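# Push the paler slide box's tray out its far end

## Task

Slide the inner drawer of the lighter-coloured slide box out through the box end that faces away from the robot base, by several centimetres, so that it stays out with no help from the robot. Leave everything else roughly where it was. It is an immediate failure to grasp the outer shell of either box, to shift or rotate either box beyond a small amount, or to push any drawer out to around half its length. Nothing may be knocked or placed off the table. At the end, open the fingers and take the gripper away.

## Robot and tools

Robot: a single arm with a parallel two-finger gripper, on a base that may sit on a mounting block or post (the clearance check treats that block as part of the arm). The joints, from base to hand, are waist, shoulder, elbow, wrist pitch, wrist yaw and wrist roll. Their ranges in rad are: waist -3.054 to 3.054, shoulder 0.000 to 3.142, elbow 0.000 to 2.356, wrist pitch -1.571 to 1.571, wrist yaw -1.571 to 1.571, wrist roll -3.142 to 3.142. The load limits in N m are: waist 18.2, shoulder 22.5, elbow 22.4, wrist pitch 5.92, wrist yaw 5.9, wrist roll 5.54. If a contact twists any joint to its limit, that is a torque fault: the arm freezes for 10 s and the rest of the call is dropped.

Frames: the scene frame has its origin on the tabletop under the arm base, with +z up and +y to the left when you face along +x. The base itself may be tilted. In the gripper's own frame the fingers point along +x and close along y. end_effector_position is the midpoint between the finger pads, which is 3 to 4 cm short of the tips. The reported hand position can be off, and more so at long reach.

execute_actions takes {"actions": [...]} and a "pictures" flag. The list holds at most one item. An empty list only reports the state, with images. An action is {"rows": [[7 numbers], ...], "steps": n}, with 1 to 15 rows and n between 12 and 15 (default 15). Each step lasts 1/30 s and uses one row, and the last row is repeated when there are fewer rows than steps. A wait is {"steps": n} with n up to 300, counted from the previous result, so time spent composing the reply counts toward it. Images come back only with an empty list or with pictures true. A refused call does nothing.

Row layout (one arm, one list of 7 numbers, each in [-1, 1]): dx, dy, dz, rx, ry, rz, opening. The first six are an offset, not a pose. They are expressed in the gripper's own axes and measured from the gripper pose in the most recent result that reported it. If no result in the scene has reported it yet, or for a later call within the same reply, they are measured from where the hand is when the action begins. Every row refers to that same base pose, not to the row before it. A value of 1.0 equals 0.6 m of translation or 180 degrees. rx, ry and rz form a single rotation vector. All zeros therefore pulls the hand back to the base pose; it does not hold still. Opening is absolute: +1 is fully open (0.088 m), the empty fingers close at about -0.80, and lower values down to -1 add nothing. A full close takes at least about 0.5 s.

move: {"target": [7 numbers], "speed": m/s}. It takes one row of the same layout, also an offset from the last reported pose, and drives along a straight path to it. speed runs from 0.002 to 0.5 (default 0.25), and rotation is capped at twice that value in rad/s. The path lasts 0.5 to 10 s and stops at 10 s even if short of the target. The opening is sent when the move starts. The path does not slow for obstacles, the hand can trail it, wander off it or overshoot the speed (especially with the arm stretched out), and faster contacts, or targets set deeper past the contact, push harder. The result has a "move:" line giving how it ended (done, off_target, moving, held, fault), the limits that acted (paced means the sent pose was clipped; held means some steps were blocked, after which the motion can jump), and the distance from the target.

wait: {"seconds": 0 to 10} runs the scene without sending anything new. zoom_image: {"camera": one of cam_head_left, cam_head_right, cam_high, cam_low, "region": [x0, y0, x1, y1]} in image pixels, with the origin at the top left and a size of at most 504 by 504. finished_scene: {"scene": number of the current scene} ends it permanently and grades it, so the goal must already hold.

Control: at each step the commanded pose is clipped to within 70 mm and 16 degrees of the measured pose, and then damped IK follows it, putting position before orientation. After an action the arm continues only as far as the last clipped pose, so read the reported pose and send the rest. Joint friction can leave the hand short or slightly tilted, and tiny moves may not happen, so check the pose after each move and correct any tilt. The last 12 steps of each action run after its result, while the next reply is being written, and the sim keeps going during that time.

Result lines: a state line with position (m), quat_wxyz and velocities. Joint positions and velocities list the six joints and then the finger pad gap in m. grip_measured is the opening on the command scale; to hold something, command clearly below it. The readings can be off by about 1 mm. The pads push with about 34 N each. "pose unreachable" and HELD mark steps that the clearance check altered or blocked. "Hand target" is the pose the controller is currently driving toward. MOTOR HOT warns from 50 °C; at 95 °C an OVER-TEMPERATURE FAULT holds the arm, and if it stays hot it loses power and goes limp.

Cameras: cam_head_left, cam_head_right, cam_high and cam_low, each 504x504. Use the calibration given to locate the two boxes and identify the paler one.

Avoid: gripping or shoving the outer cases, fast impacts, pushing the drawer halfway or further, and knocking anything off the table. Push the drawer from its near end with the fingertips, slowly, and finish by opening the fingers and lifting clear.

Each tool is called after "Request:" by a JSON object that holds its "op" and its "data".

## Session

I'll start by looking at the scene.

Request:
{"op": "execute_actions", "data": {"actions": []}}

Scene clock: 0.00 s of 3750.00 s.
end_effector_position=(+0.4131, +0.1828, +0.1320) grip_measured=+0.844 end_effector_quat_wxyz=(+0.716, +0.575, +0.288, -0.271) end_effector_velocity=(-0.003, -0.002, -0.002) end_effector_angular_velocity=(-0.017, +0.015, +0.016)
Joint positions: [0.454 2.122 0.971 0.308 0.303 1.885 0.08 ]
Joint velocities: [-0.002 -0.002 -0.007 -0.007 -0.007 -0.022 -0.   ]
Heat: hottest shoulder 30 °C (+0.0 °C/min).
Hand target: +0.413, +0.183, +0.132; +0.716, +0.575, +0.288, -0.271

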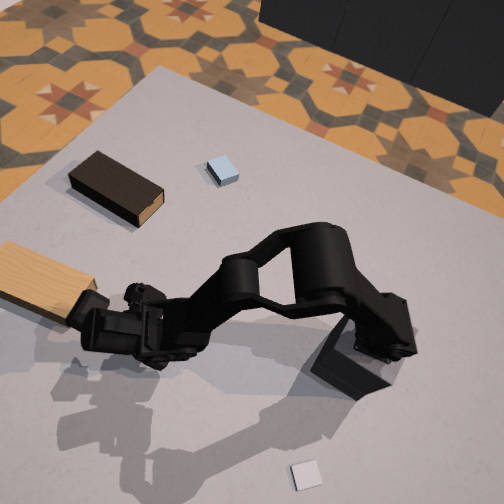

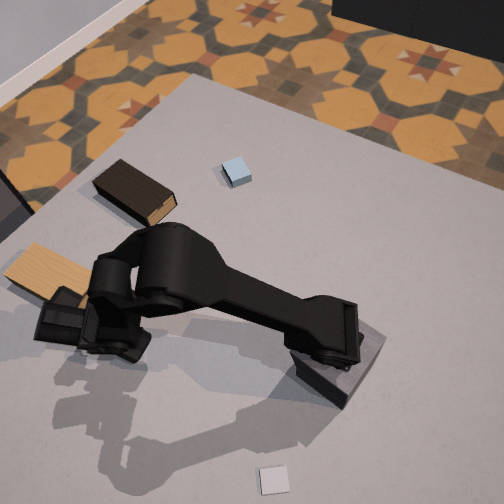

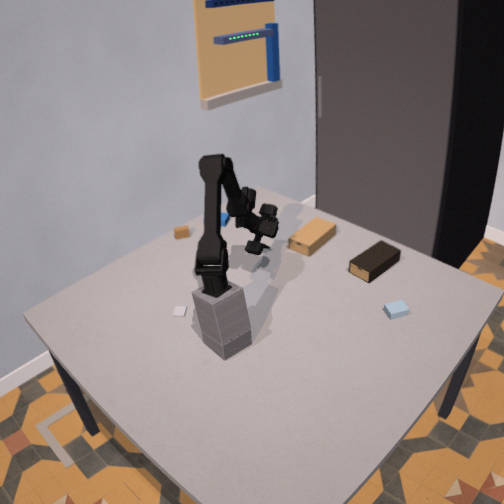

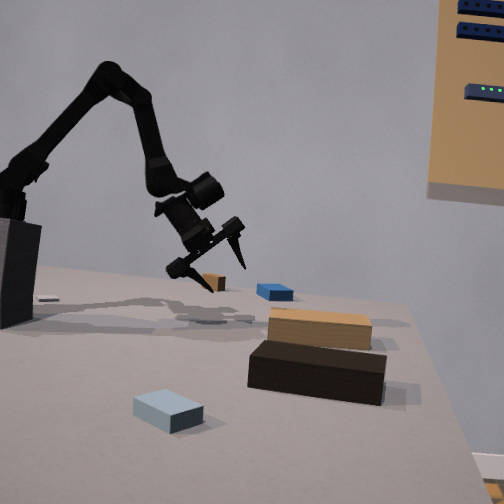

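Request:
{"op": "zoom_image", "data": {"camera": "cam_high", "region": [260, 190, 420, 300]}}

Request:
{"op": "zoom_image", "data": {"camera": "cam_head_left", "region": [0, 130, 200, 340]}}

Request:
{"op": "zoom_image", "data": {"camera": "cam_low", "region": [220, 280, 420, 420]}}

Request:
{"op": "zoom_image", "data": {"camera": "cam_head_right", "region": [0, 140, 200, 340]}}

Region (260, 190, 420, 300) of cam_high's 504x504 image, scaled by 3.150, with more detail than that image has; it fills the top 346 rows of this view, and the rest is white.

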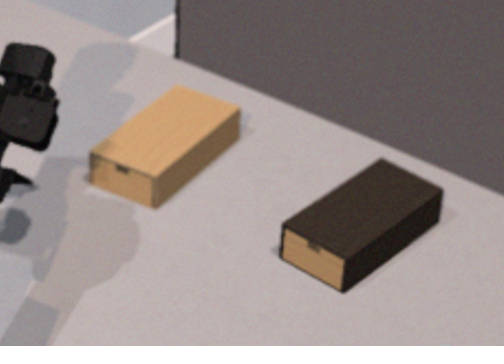

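Region (0, 130, 200, 340) of cam_head_left's 504x504 image, scaled by 2.400, with more detail than that image has; it fills the left 480 columns of this view, and the rest is white.

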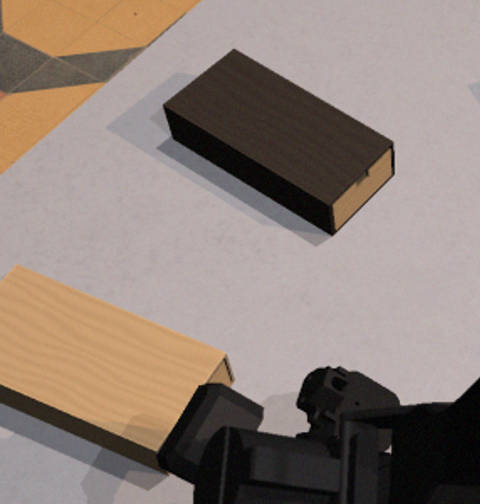

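Region (220, 280, 420, 420) of cam_low's 504x504 image, scaled by 2.520, with more detail than that image has; it fills the top 353 rows of this view, and the rest is white.

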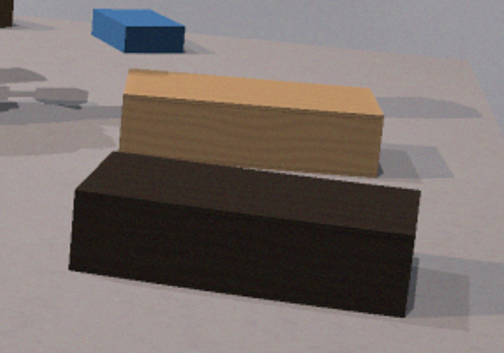

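Region (0, 140, 200, 340) of cam_head_right's 504x504 image, scaled by 2.520, with more detail than that image has.

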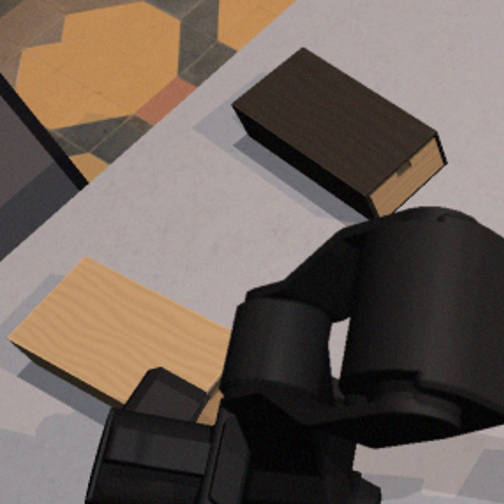

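Request:
{"op": "move", "data": {"target": [0.0984, -0.0418, 0.0725, -0.4404, -0.0953, 0.1365, -0.9], "speed": 0.35}}

Scene clock: 10.70 s of 3750.00 s.
end_effector_position=(+0.4398, +0.1336, +0.0840) grip_measured=-0.789 end_effector_quat_wxyz=(+0.985, -0.003, +0.170, +0.039) end_effector_velocity=(+0.001, -0.001, +0.002) end_effector_angular_velocity=(-0.016, -0.020, +0.001)
Joint positions: [0.336 2.621 0.863 1.439 0.261 0.269 0.   ]
Joint velocities: [-0.002  0.007  0.002  0.022  0.007 -0.022 -0.   ]
Heat: hottest shoulder 32 °C (+11.2 °C/min).
Hand target: +0.439, +0.132, +0.079; +0.984, -0.007, +0.174, +0.040
Off the commanded pose: 0.004 m, 1 deg.
Kept back: nothing.
After step 90, 5.00 s passed at rest.
move: done

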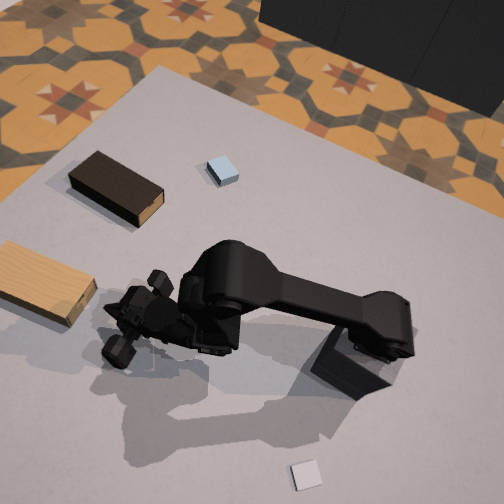

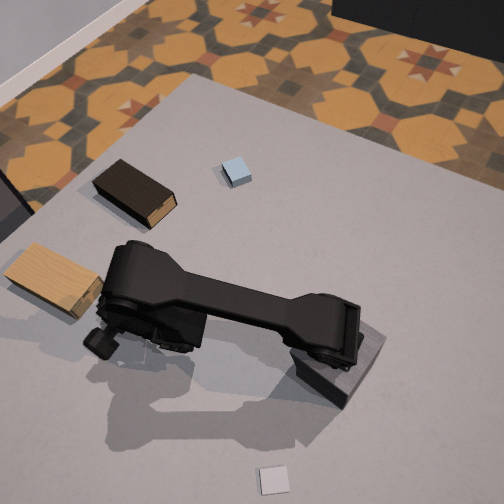

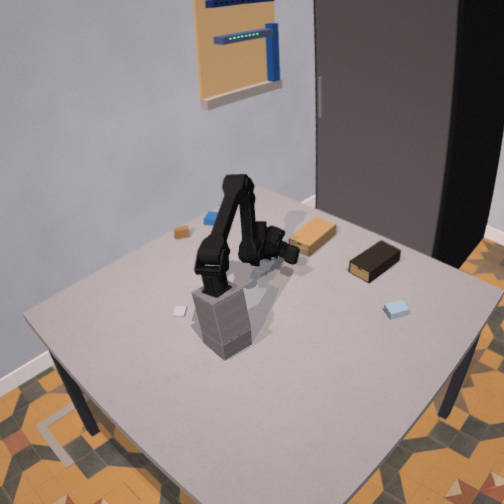

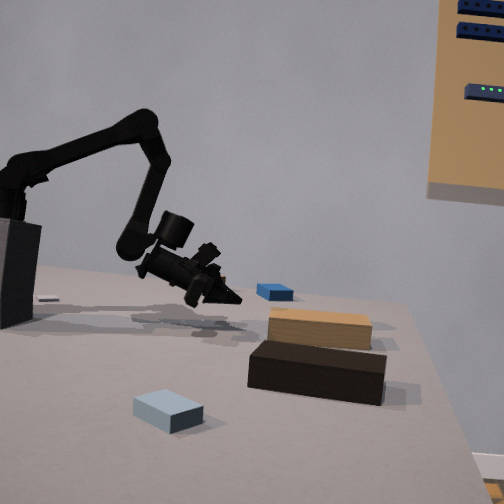

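Request:
{"op": "zoom_image", "data": {"camera": "cam_low", "region": [110, 200, 390, 370]}}

Request:
{"op": "zoom_image", "data": {"camera": "cam_head_left", "region": [0, 220, 250, 390]}}

Region (110, 200, 390, 370) of cam_low's 504x504 image, scaled by 1.800, with more detail than that image has; it fills the top 306 rows of this view, and the rest is white.

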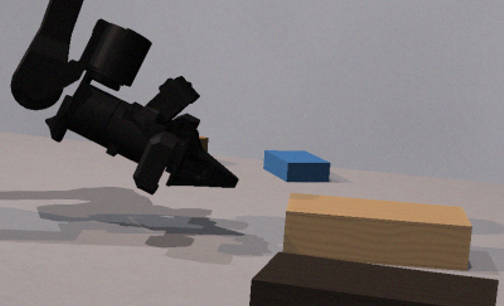

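Region (0, 220, 250, 390) of cam_head_left's 504x504 image, scaled by 2.016, with more detail than that image has; it fills the top 343 rows of this view, and the rest is white.

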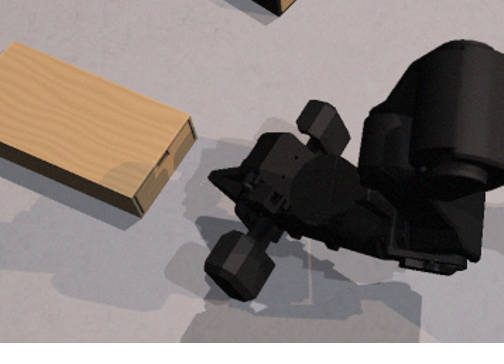

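Request:
{"op": "zoom_image", "data": {"camera": "cam_low", "region": [170, 240, 290, 350]}}

Request:
{"op": "zoom_image", "data": {"camera": "cam_high", "region": [240, 200, 350, 280]}}

Region (170, 240, 290, 350) of cam_low's 504x504 image, scaled by 4.200, with more detail than that image has; it fills the top 462 rows of this view, and the rest is white.

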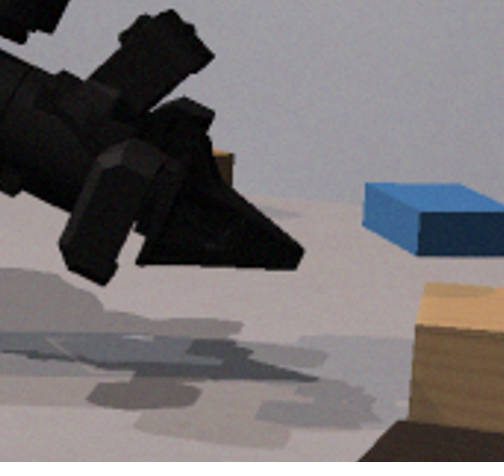

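Region (240, 200, 350, 280) of cam_high's 504x504 image, scaled by 4.582, with more detail than that image has; it fills the top 367 rows of this view, and the rest is white.

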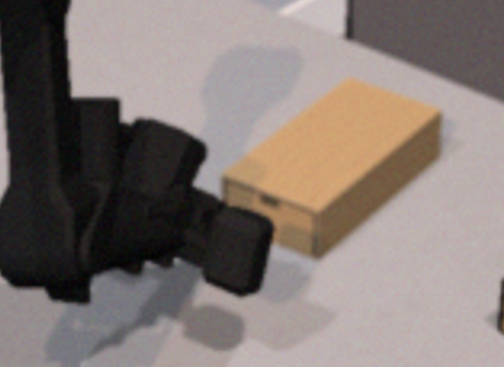

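Request:
{"op": "move", "data": {"target": [0.0881, -0.0008, -0.0483, 0, 0.011, 0, -0.9], "speed": 0.12}}

Scene clock: 21.93 s of 3750.00 s.
end_effector_position=(+0.4806, +0.1392, +0.0454) grip_measured=-0.789 end_effector_quat_wxyz=(+0.983, -0.004, +0.181, +0.040) end_effector_velocity=(-0.001, +0.001, -0.008) end_effector_angular_velocity=(-0.026, +0.033, +0.021)
Joint positions: [0.317 2.768 1.118 1.31  0.237 0.266 0.   ]
Joint velocities: [-0.002  0.007  0.012 -0.037 -0.022 -0.022 -0.   ]
Heat: hottest shoulder 34 °C (+10.9 °C/min).
Hand target: +0.479, +0.137, +0.039; +0.982, -0.004, +0.187, +0.039
Off the commanded pose: 0.007 m, 1 deg.
Kept back: nothing.
After step 90, 7.20 s passed at rest.
move: done

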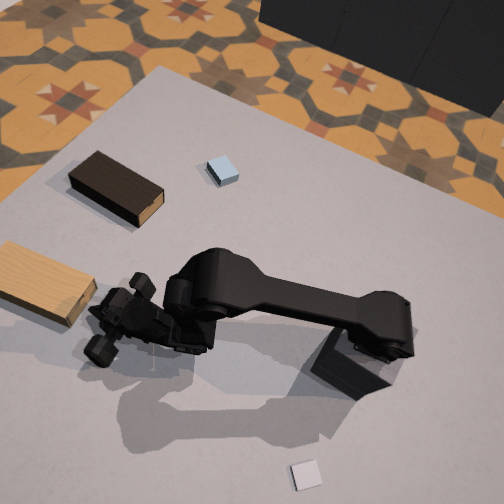

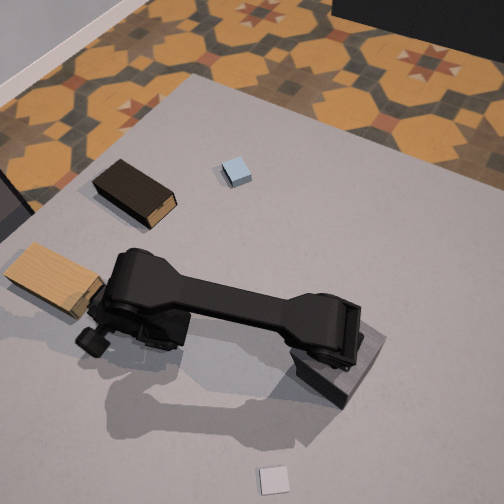

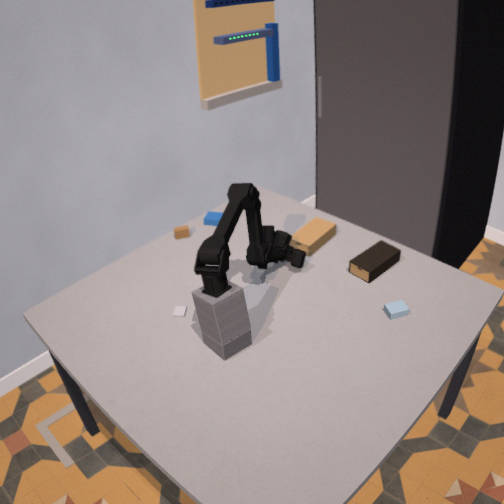

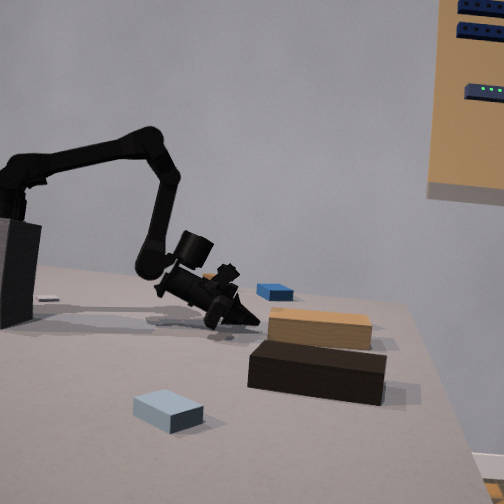

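Request:
{"op": "zoom_image", "data": {"camera": "cam_low", "region": [170, 250, 290, 360]}}

Request:
{"op": "zoom_image", "data": {"camera": "cam_head_left", "region": [40, 250, 180, 380]}}

Region (170, 250, 290, 360) of cam_low's 504x504 image, scaled by 4.200, with more detail than that image has; it fills the top 462 rows of this view, and the rest is white.

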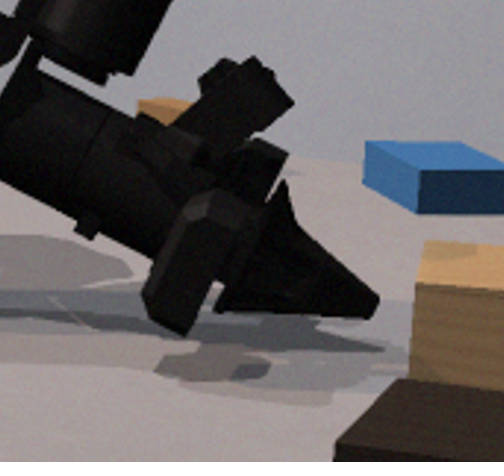

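Region (40, 250, 180, 380) of cam_head_left's 504x504 image, scaled by 3.600, with more detail than that image has; it fills the top 468 rows of this view, and the rest is white.

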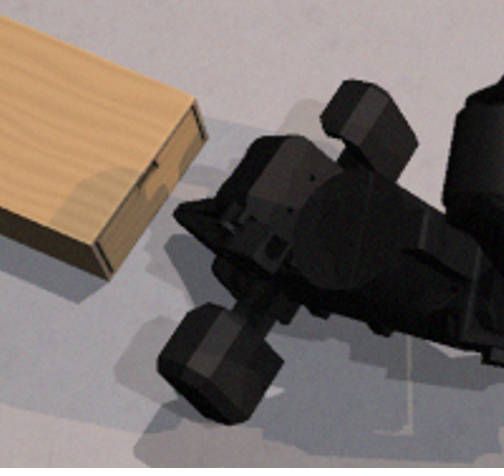

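Request:
{"op": "move", "data": {"target": [0.0345, 0, -0.0154, 0, 0.004, 0, -0.9], "speed": 0.05}}

Request:
{"op": "zoom_image", "data": {"camera": "cam_low", "region": [170, 250, 290, 360]}}

Scene clock: 27.07 s of 3750.00 s.
end_effector_position=(+0.4980, +0.1432, +0.0365) grip_measured=-0.789 end_effector_quat_wxyz=(+0.983, -0.003, +0.181, +0.041) end_effector_velocity=(+0.000, -0.001, -0.004) end_effector_angular_velocity=(-0.025, +0.016, +0.009)
Joint positions: [0.312 2.811 1.219 1.254 0.23  0.267 0.   ]
Joint velocities: [-0.002  0.002  0.007 -0.022 -0.007 -0.022 -0.   ]
Heat: hottest shoulder 34 °C (+8.9 °C/min).
Hand target: +0.496, +0.141, +0.030; +0.981, -0.004, +0.187, +0.040
Off the commanded pose: 0.008 m, 1 deg.
Kept back: nothing.
After step 90, 1.27 s passed at rest.
move: done

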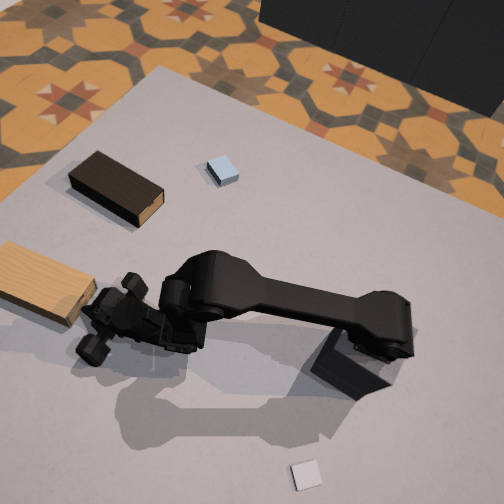

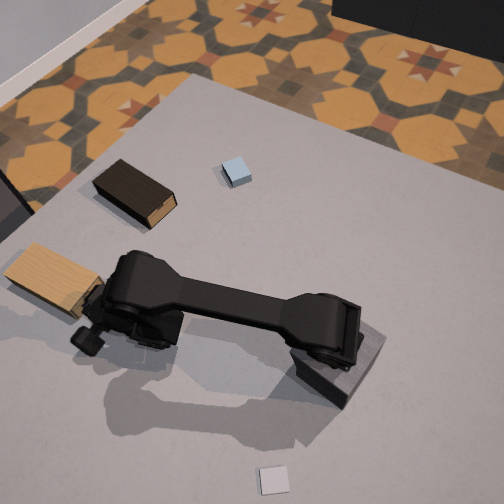

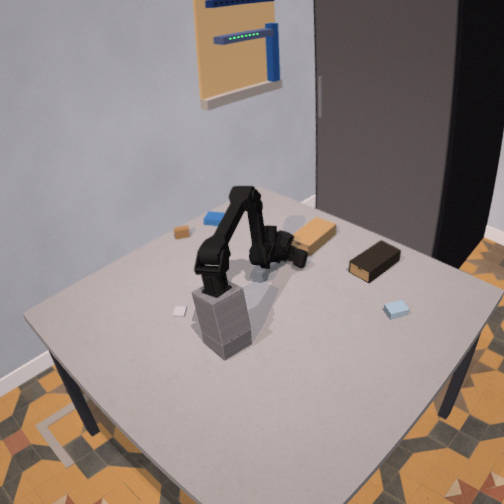

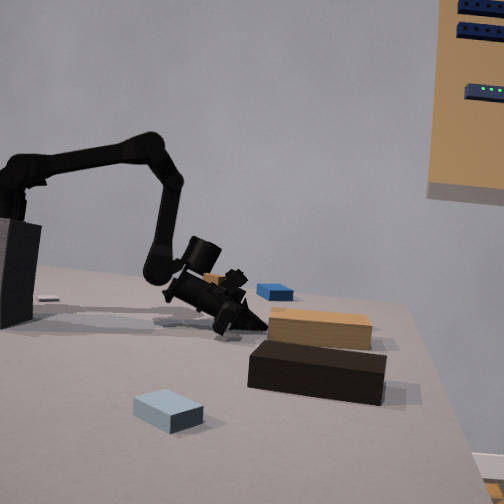

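Region (170, 250, 290, 360) of cam_low's 504x504 image, scaled by 4.200, with more detail than that image has; it fills the top 462 rows of this view, and the rest is white.

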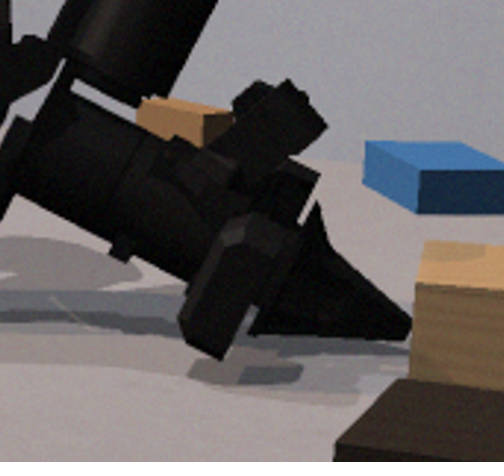

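Request:
{"op": "move", "data": {"target": [0.0346, -0.0061, 0.0017, 0, 0.004, 0, -0.9], "speed": 0.03}}

Request:
{"op": "zoom_image", "data": {"camera": "cam_low", "region": [190, 260, 400, 370]}}

Scene clock: 29.20 s of 3750.00 s.
end_effector_position=(+0.5189, +0.1441, +0.0369) grip_measured=-0.789 end_effector_quat_wxyz=(+0.982, -0.000, +0.182, +0.042) end_effector_velocity=(+0.001, -0.003, -0.003) end_effector_angular_velocity=(-0.011, +0.016, -0.001)
Joint positions: [0.294 2.827 1.31  1.18  0.21  0.266 0.   ]
Joint velocities: [-0.007  0.002  0.007 -0.022 -0.007 -0.007 -0.   ]
Heat: hottest shoulder 35 °C (+10.3 °C/min).
Hand target: +0.518, +0.141, +0.030; +0.981, -0.004, +0.188, +0.041
Off the commanded pose: 0.008 m, 1 deg.
Kept back: nothing.
move: done

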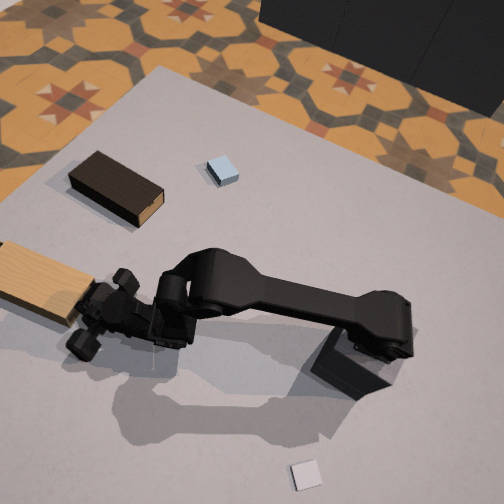

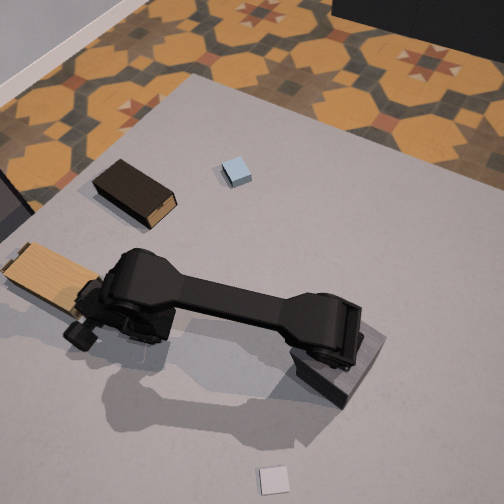

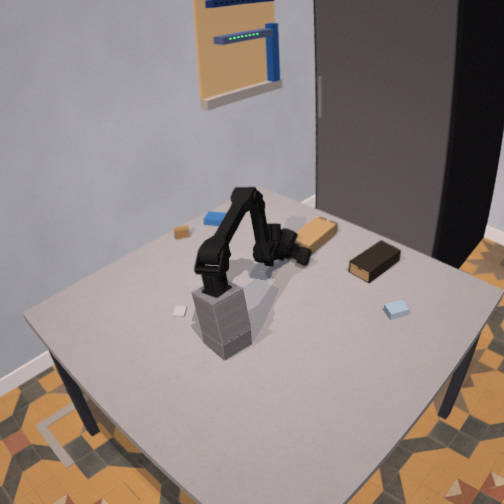

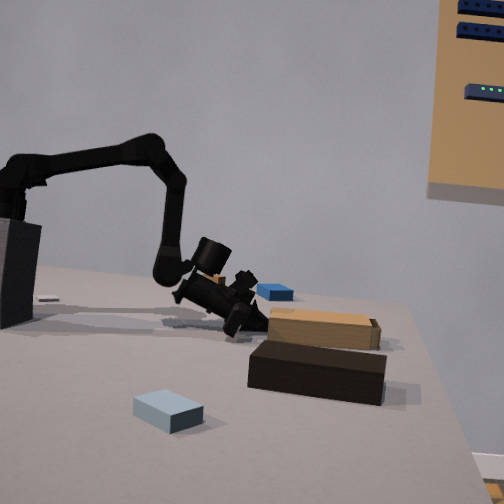

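Region (190, 260, 400, 370) of cam_low's 504x504 image, scaled by 2.400, with more detail than that image has; it fills the top 264 rows of this view, and the rest is white.

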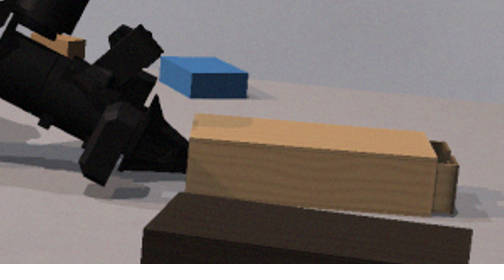

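Request:
{"op": "zoom_image", "data": {"camera": "cam_low", "region": [200, 270, 300, 360]}}

Request:
{"op": "zoom_image", "data": {"camera": "cam_head_left", "region": [20, 240, 160, 370]}}

Region (200, 270, 300, 360) of cam_low's 504x504 image, scaled by 5.040, with more detail than that image has; it fills the top 454 rows of this view, and the rest is white.

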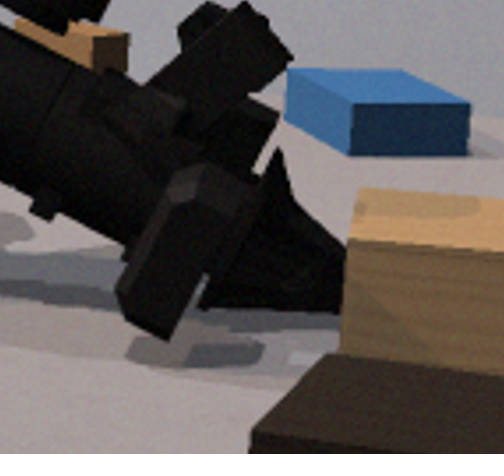

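Region (20, 240, 160, 370) of cam_head_left's 504x504 image, scaled by 3.600, with more detail than that image has; it fills the top 468 rows of this view, and the rest is white.

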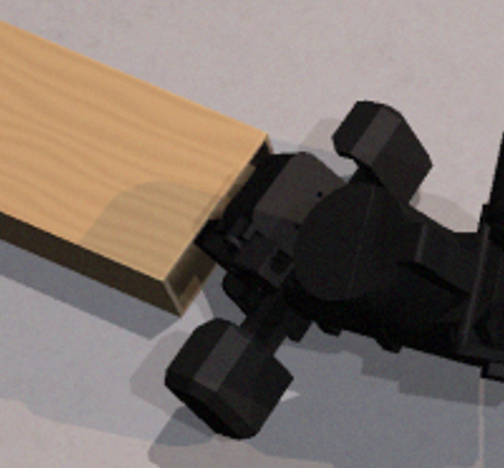

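Request:
{"op": "move", "data": {"target": [0.0289, -0.0056, -0.002, 0, 0.004, 0, -0.9], "speed": 0.03}}

Request:
{"op": "zoom_image", "data": {"camera": "cam_low", "region": [200, 270, 300, 360]}}

Request:
{"op": "zoom_image", "data": {"camera": "cam_low", "region": [190, 260, 400, 370]}}

Scene clock: 31.43 s of 3750.00 s.
end_effector_position=(+0.5359, +0.1450, +0.0369) grip_measured=-0.789 end_effector_quat_wxyz=(+0.982, +0.002, +0.182, +0.042) end_effector_velocity=(+0.004, -0.004, +0.000) end_effector_angular_velocity=(-0.008, -0.006, -0.011)
Joint positions: [0.28  2.845 1.39  1.119 0.195 0.266 0.   ]
Joint velocities: [-0.007  0.007  0.017 -0.007  0.007 -0.007 -0.   ]
Heat: hottest shoulder 35 °C (+9.5 °C/min).
Hand target: +0.535, +0.142, +0.030; +0.981, -0.000, +0.188, +0.042
Off the commanded pose: 0.008 m, 1 deg.
Kept back: nothing.
move: done

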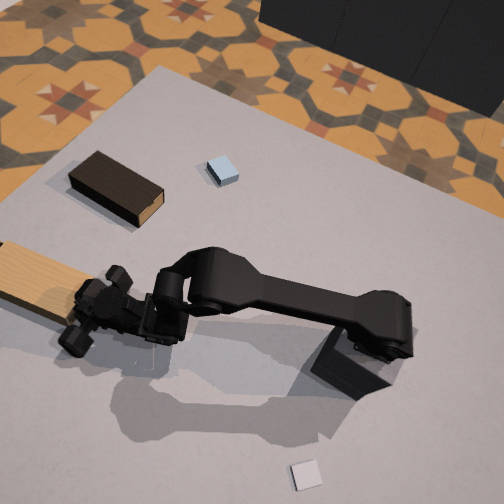

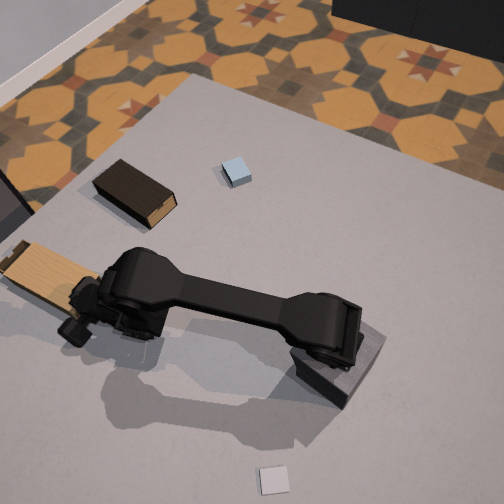

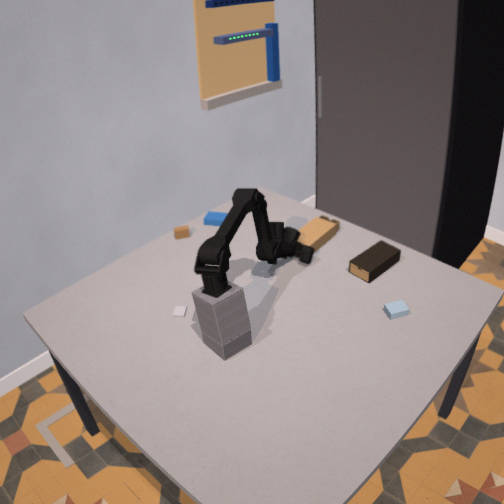

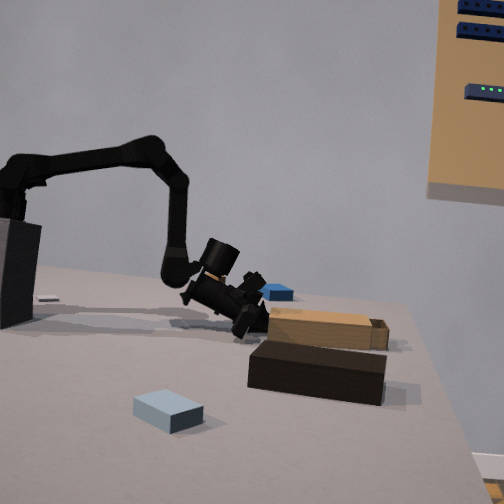

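Region (200, 270, 300, 360) of cam_low's 504x504 image, scaled by 5.040, with more detail than that image has; it fills the top 454 rows of this view, and the rest is white.

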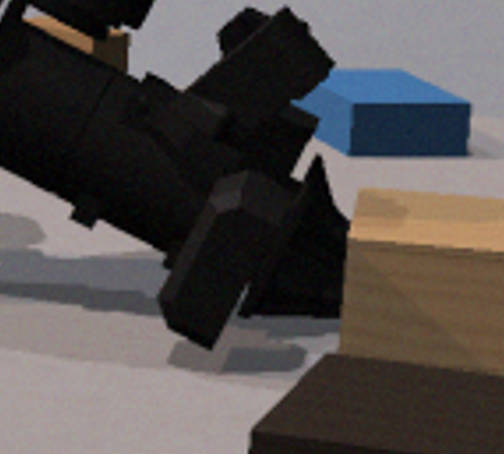

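Region (190, 260, 400, 370) of cam_low's 504x504 image, scaled by 2.400, with more detail than that image has; it fills the top 264 rows of this view, and the rest is white.

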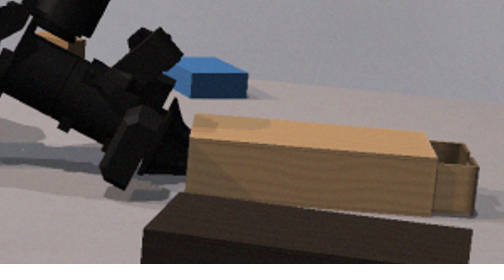

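Request:
{"op": "move", "data": {"target": [-0.0744, -0.005, -0.0408, 0, 0.004, 0, -0.9], "speed": 0.08}}

Request:
{"op": "move", "data": {"target": [-0.12, 0, 0.12, 0, 0, 0, -0.9], "speed": 0.25}}

Request:
{"op": "zoom_image", "data": {"camera": "cam_low", "region": [190, 260, 400, 370]}}

Scene clock: 35.33 s of 3750.00 s.
end_effector_position=(+0.4875, +0.1363, +0.0282) grip_measured=-0.789 end_effector_quat_wxyz=(+0.981, +0.001, +0.188, +0.042) end_effector_velocity=(-0.003, +0.001, -0.001) end_effector_angular_velocity=(-0.000, +0.007, +0.020)
Joint positions: [0.307 2.829 1.187 1.292 0.217 0.275 0.   ]
Joint velocities: [-0.002 -0.002 -0.012  0.007 -0.022 -0.007 -0.   ]
Heat: hottest shoulder 36 °C (+10.2 °C/min).
Hand target: +0.486, +0.138, +0.030; +0.981, +0.002, +0.188, +0.042
Off the commanded pose: 0.003 m, 0 deg.
Kept back: nothing.
move: done

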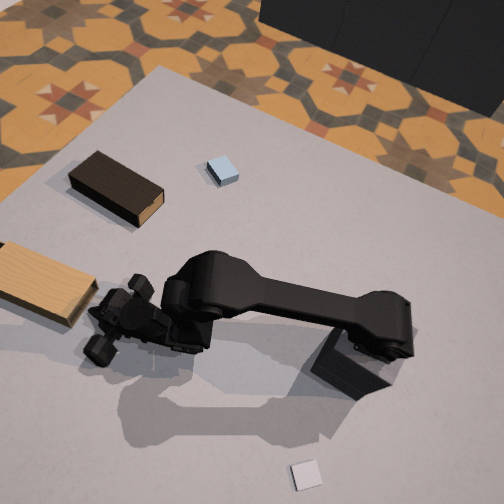

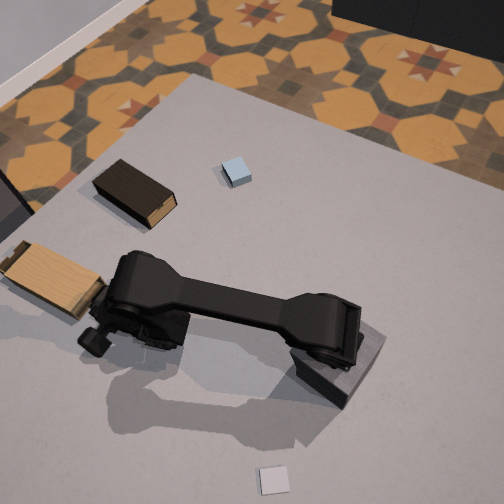

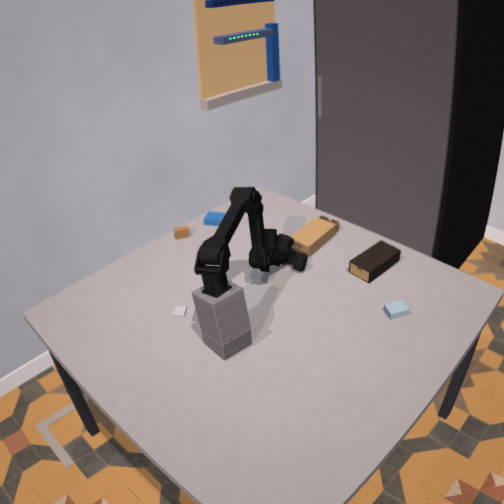

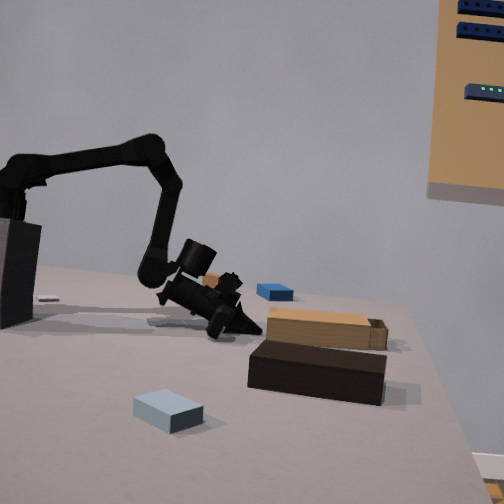

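Scene clock: 36.43 s of 3750.00 s.
end_effector_position=(+0.4488, +0.1314, +0.1196) grip_measured=-0.789 end_effector_quat_wxyz=(+0.981, +0.002, +0.188, +0.041) end_effector_velocity=(-0.000, +0.000, +0.003) end_effector_angular_velocity=(-0.002, -0.006, +0.008)
Joint positions: [0.296 2.447 0.819 1.279 0.209 0.274 0.   ]
Joint velocities: [-0.002 -0.007 -0.007  0.007 -0.007 -0.007 -0.   ]
Heat: hottest shoulder 36 °C (+9.9 °C/min).
Hand target: +0.448, +0.131, +0.122; +0.981, +0.001, +0.188, +0.042
Off the commanded pose: 0.003 m, 0 deg.
Kept back: nothing.
move: done

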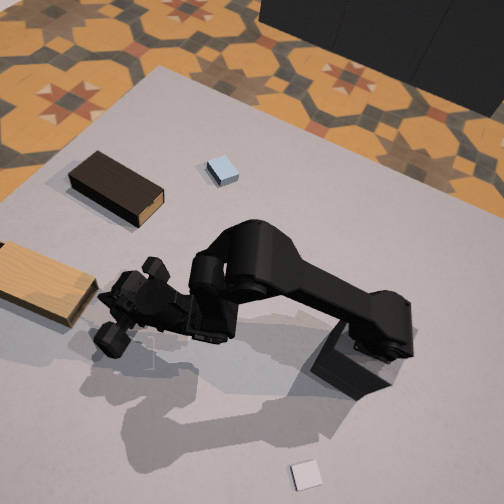

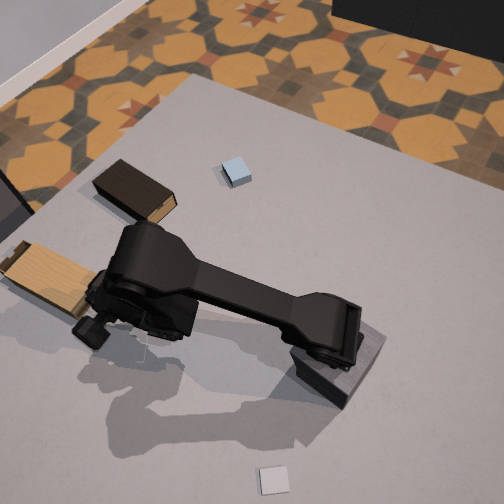

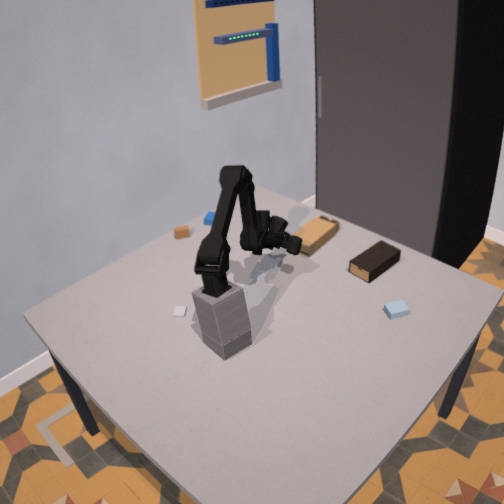

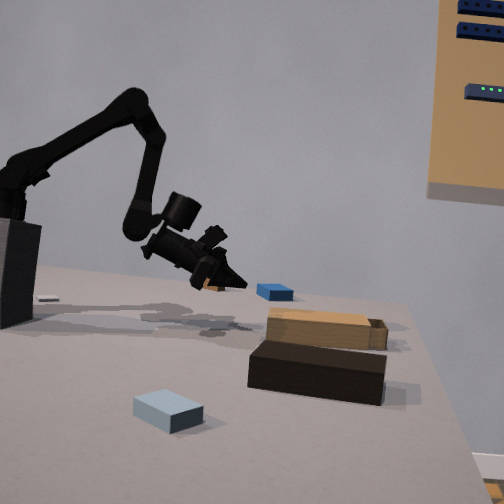

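Region (190, 260, 400, 370) of cam_low's 504x504 image, scaled by 2.400, with more detail than that image has; it fills the top 264 rows of this view, and the rest is white.

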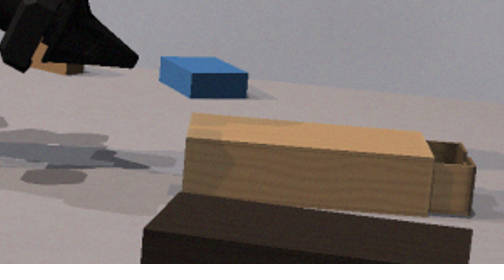

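Request:
{"op": "finished_scene", "data": {"scene": 1}}

The scene is finished: the task was done.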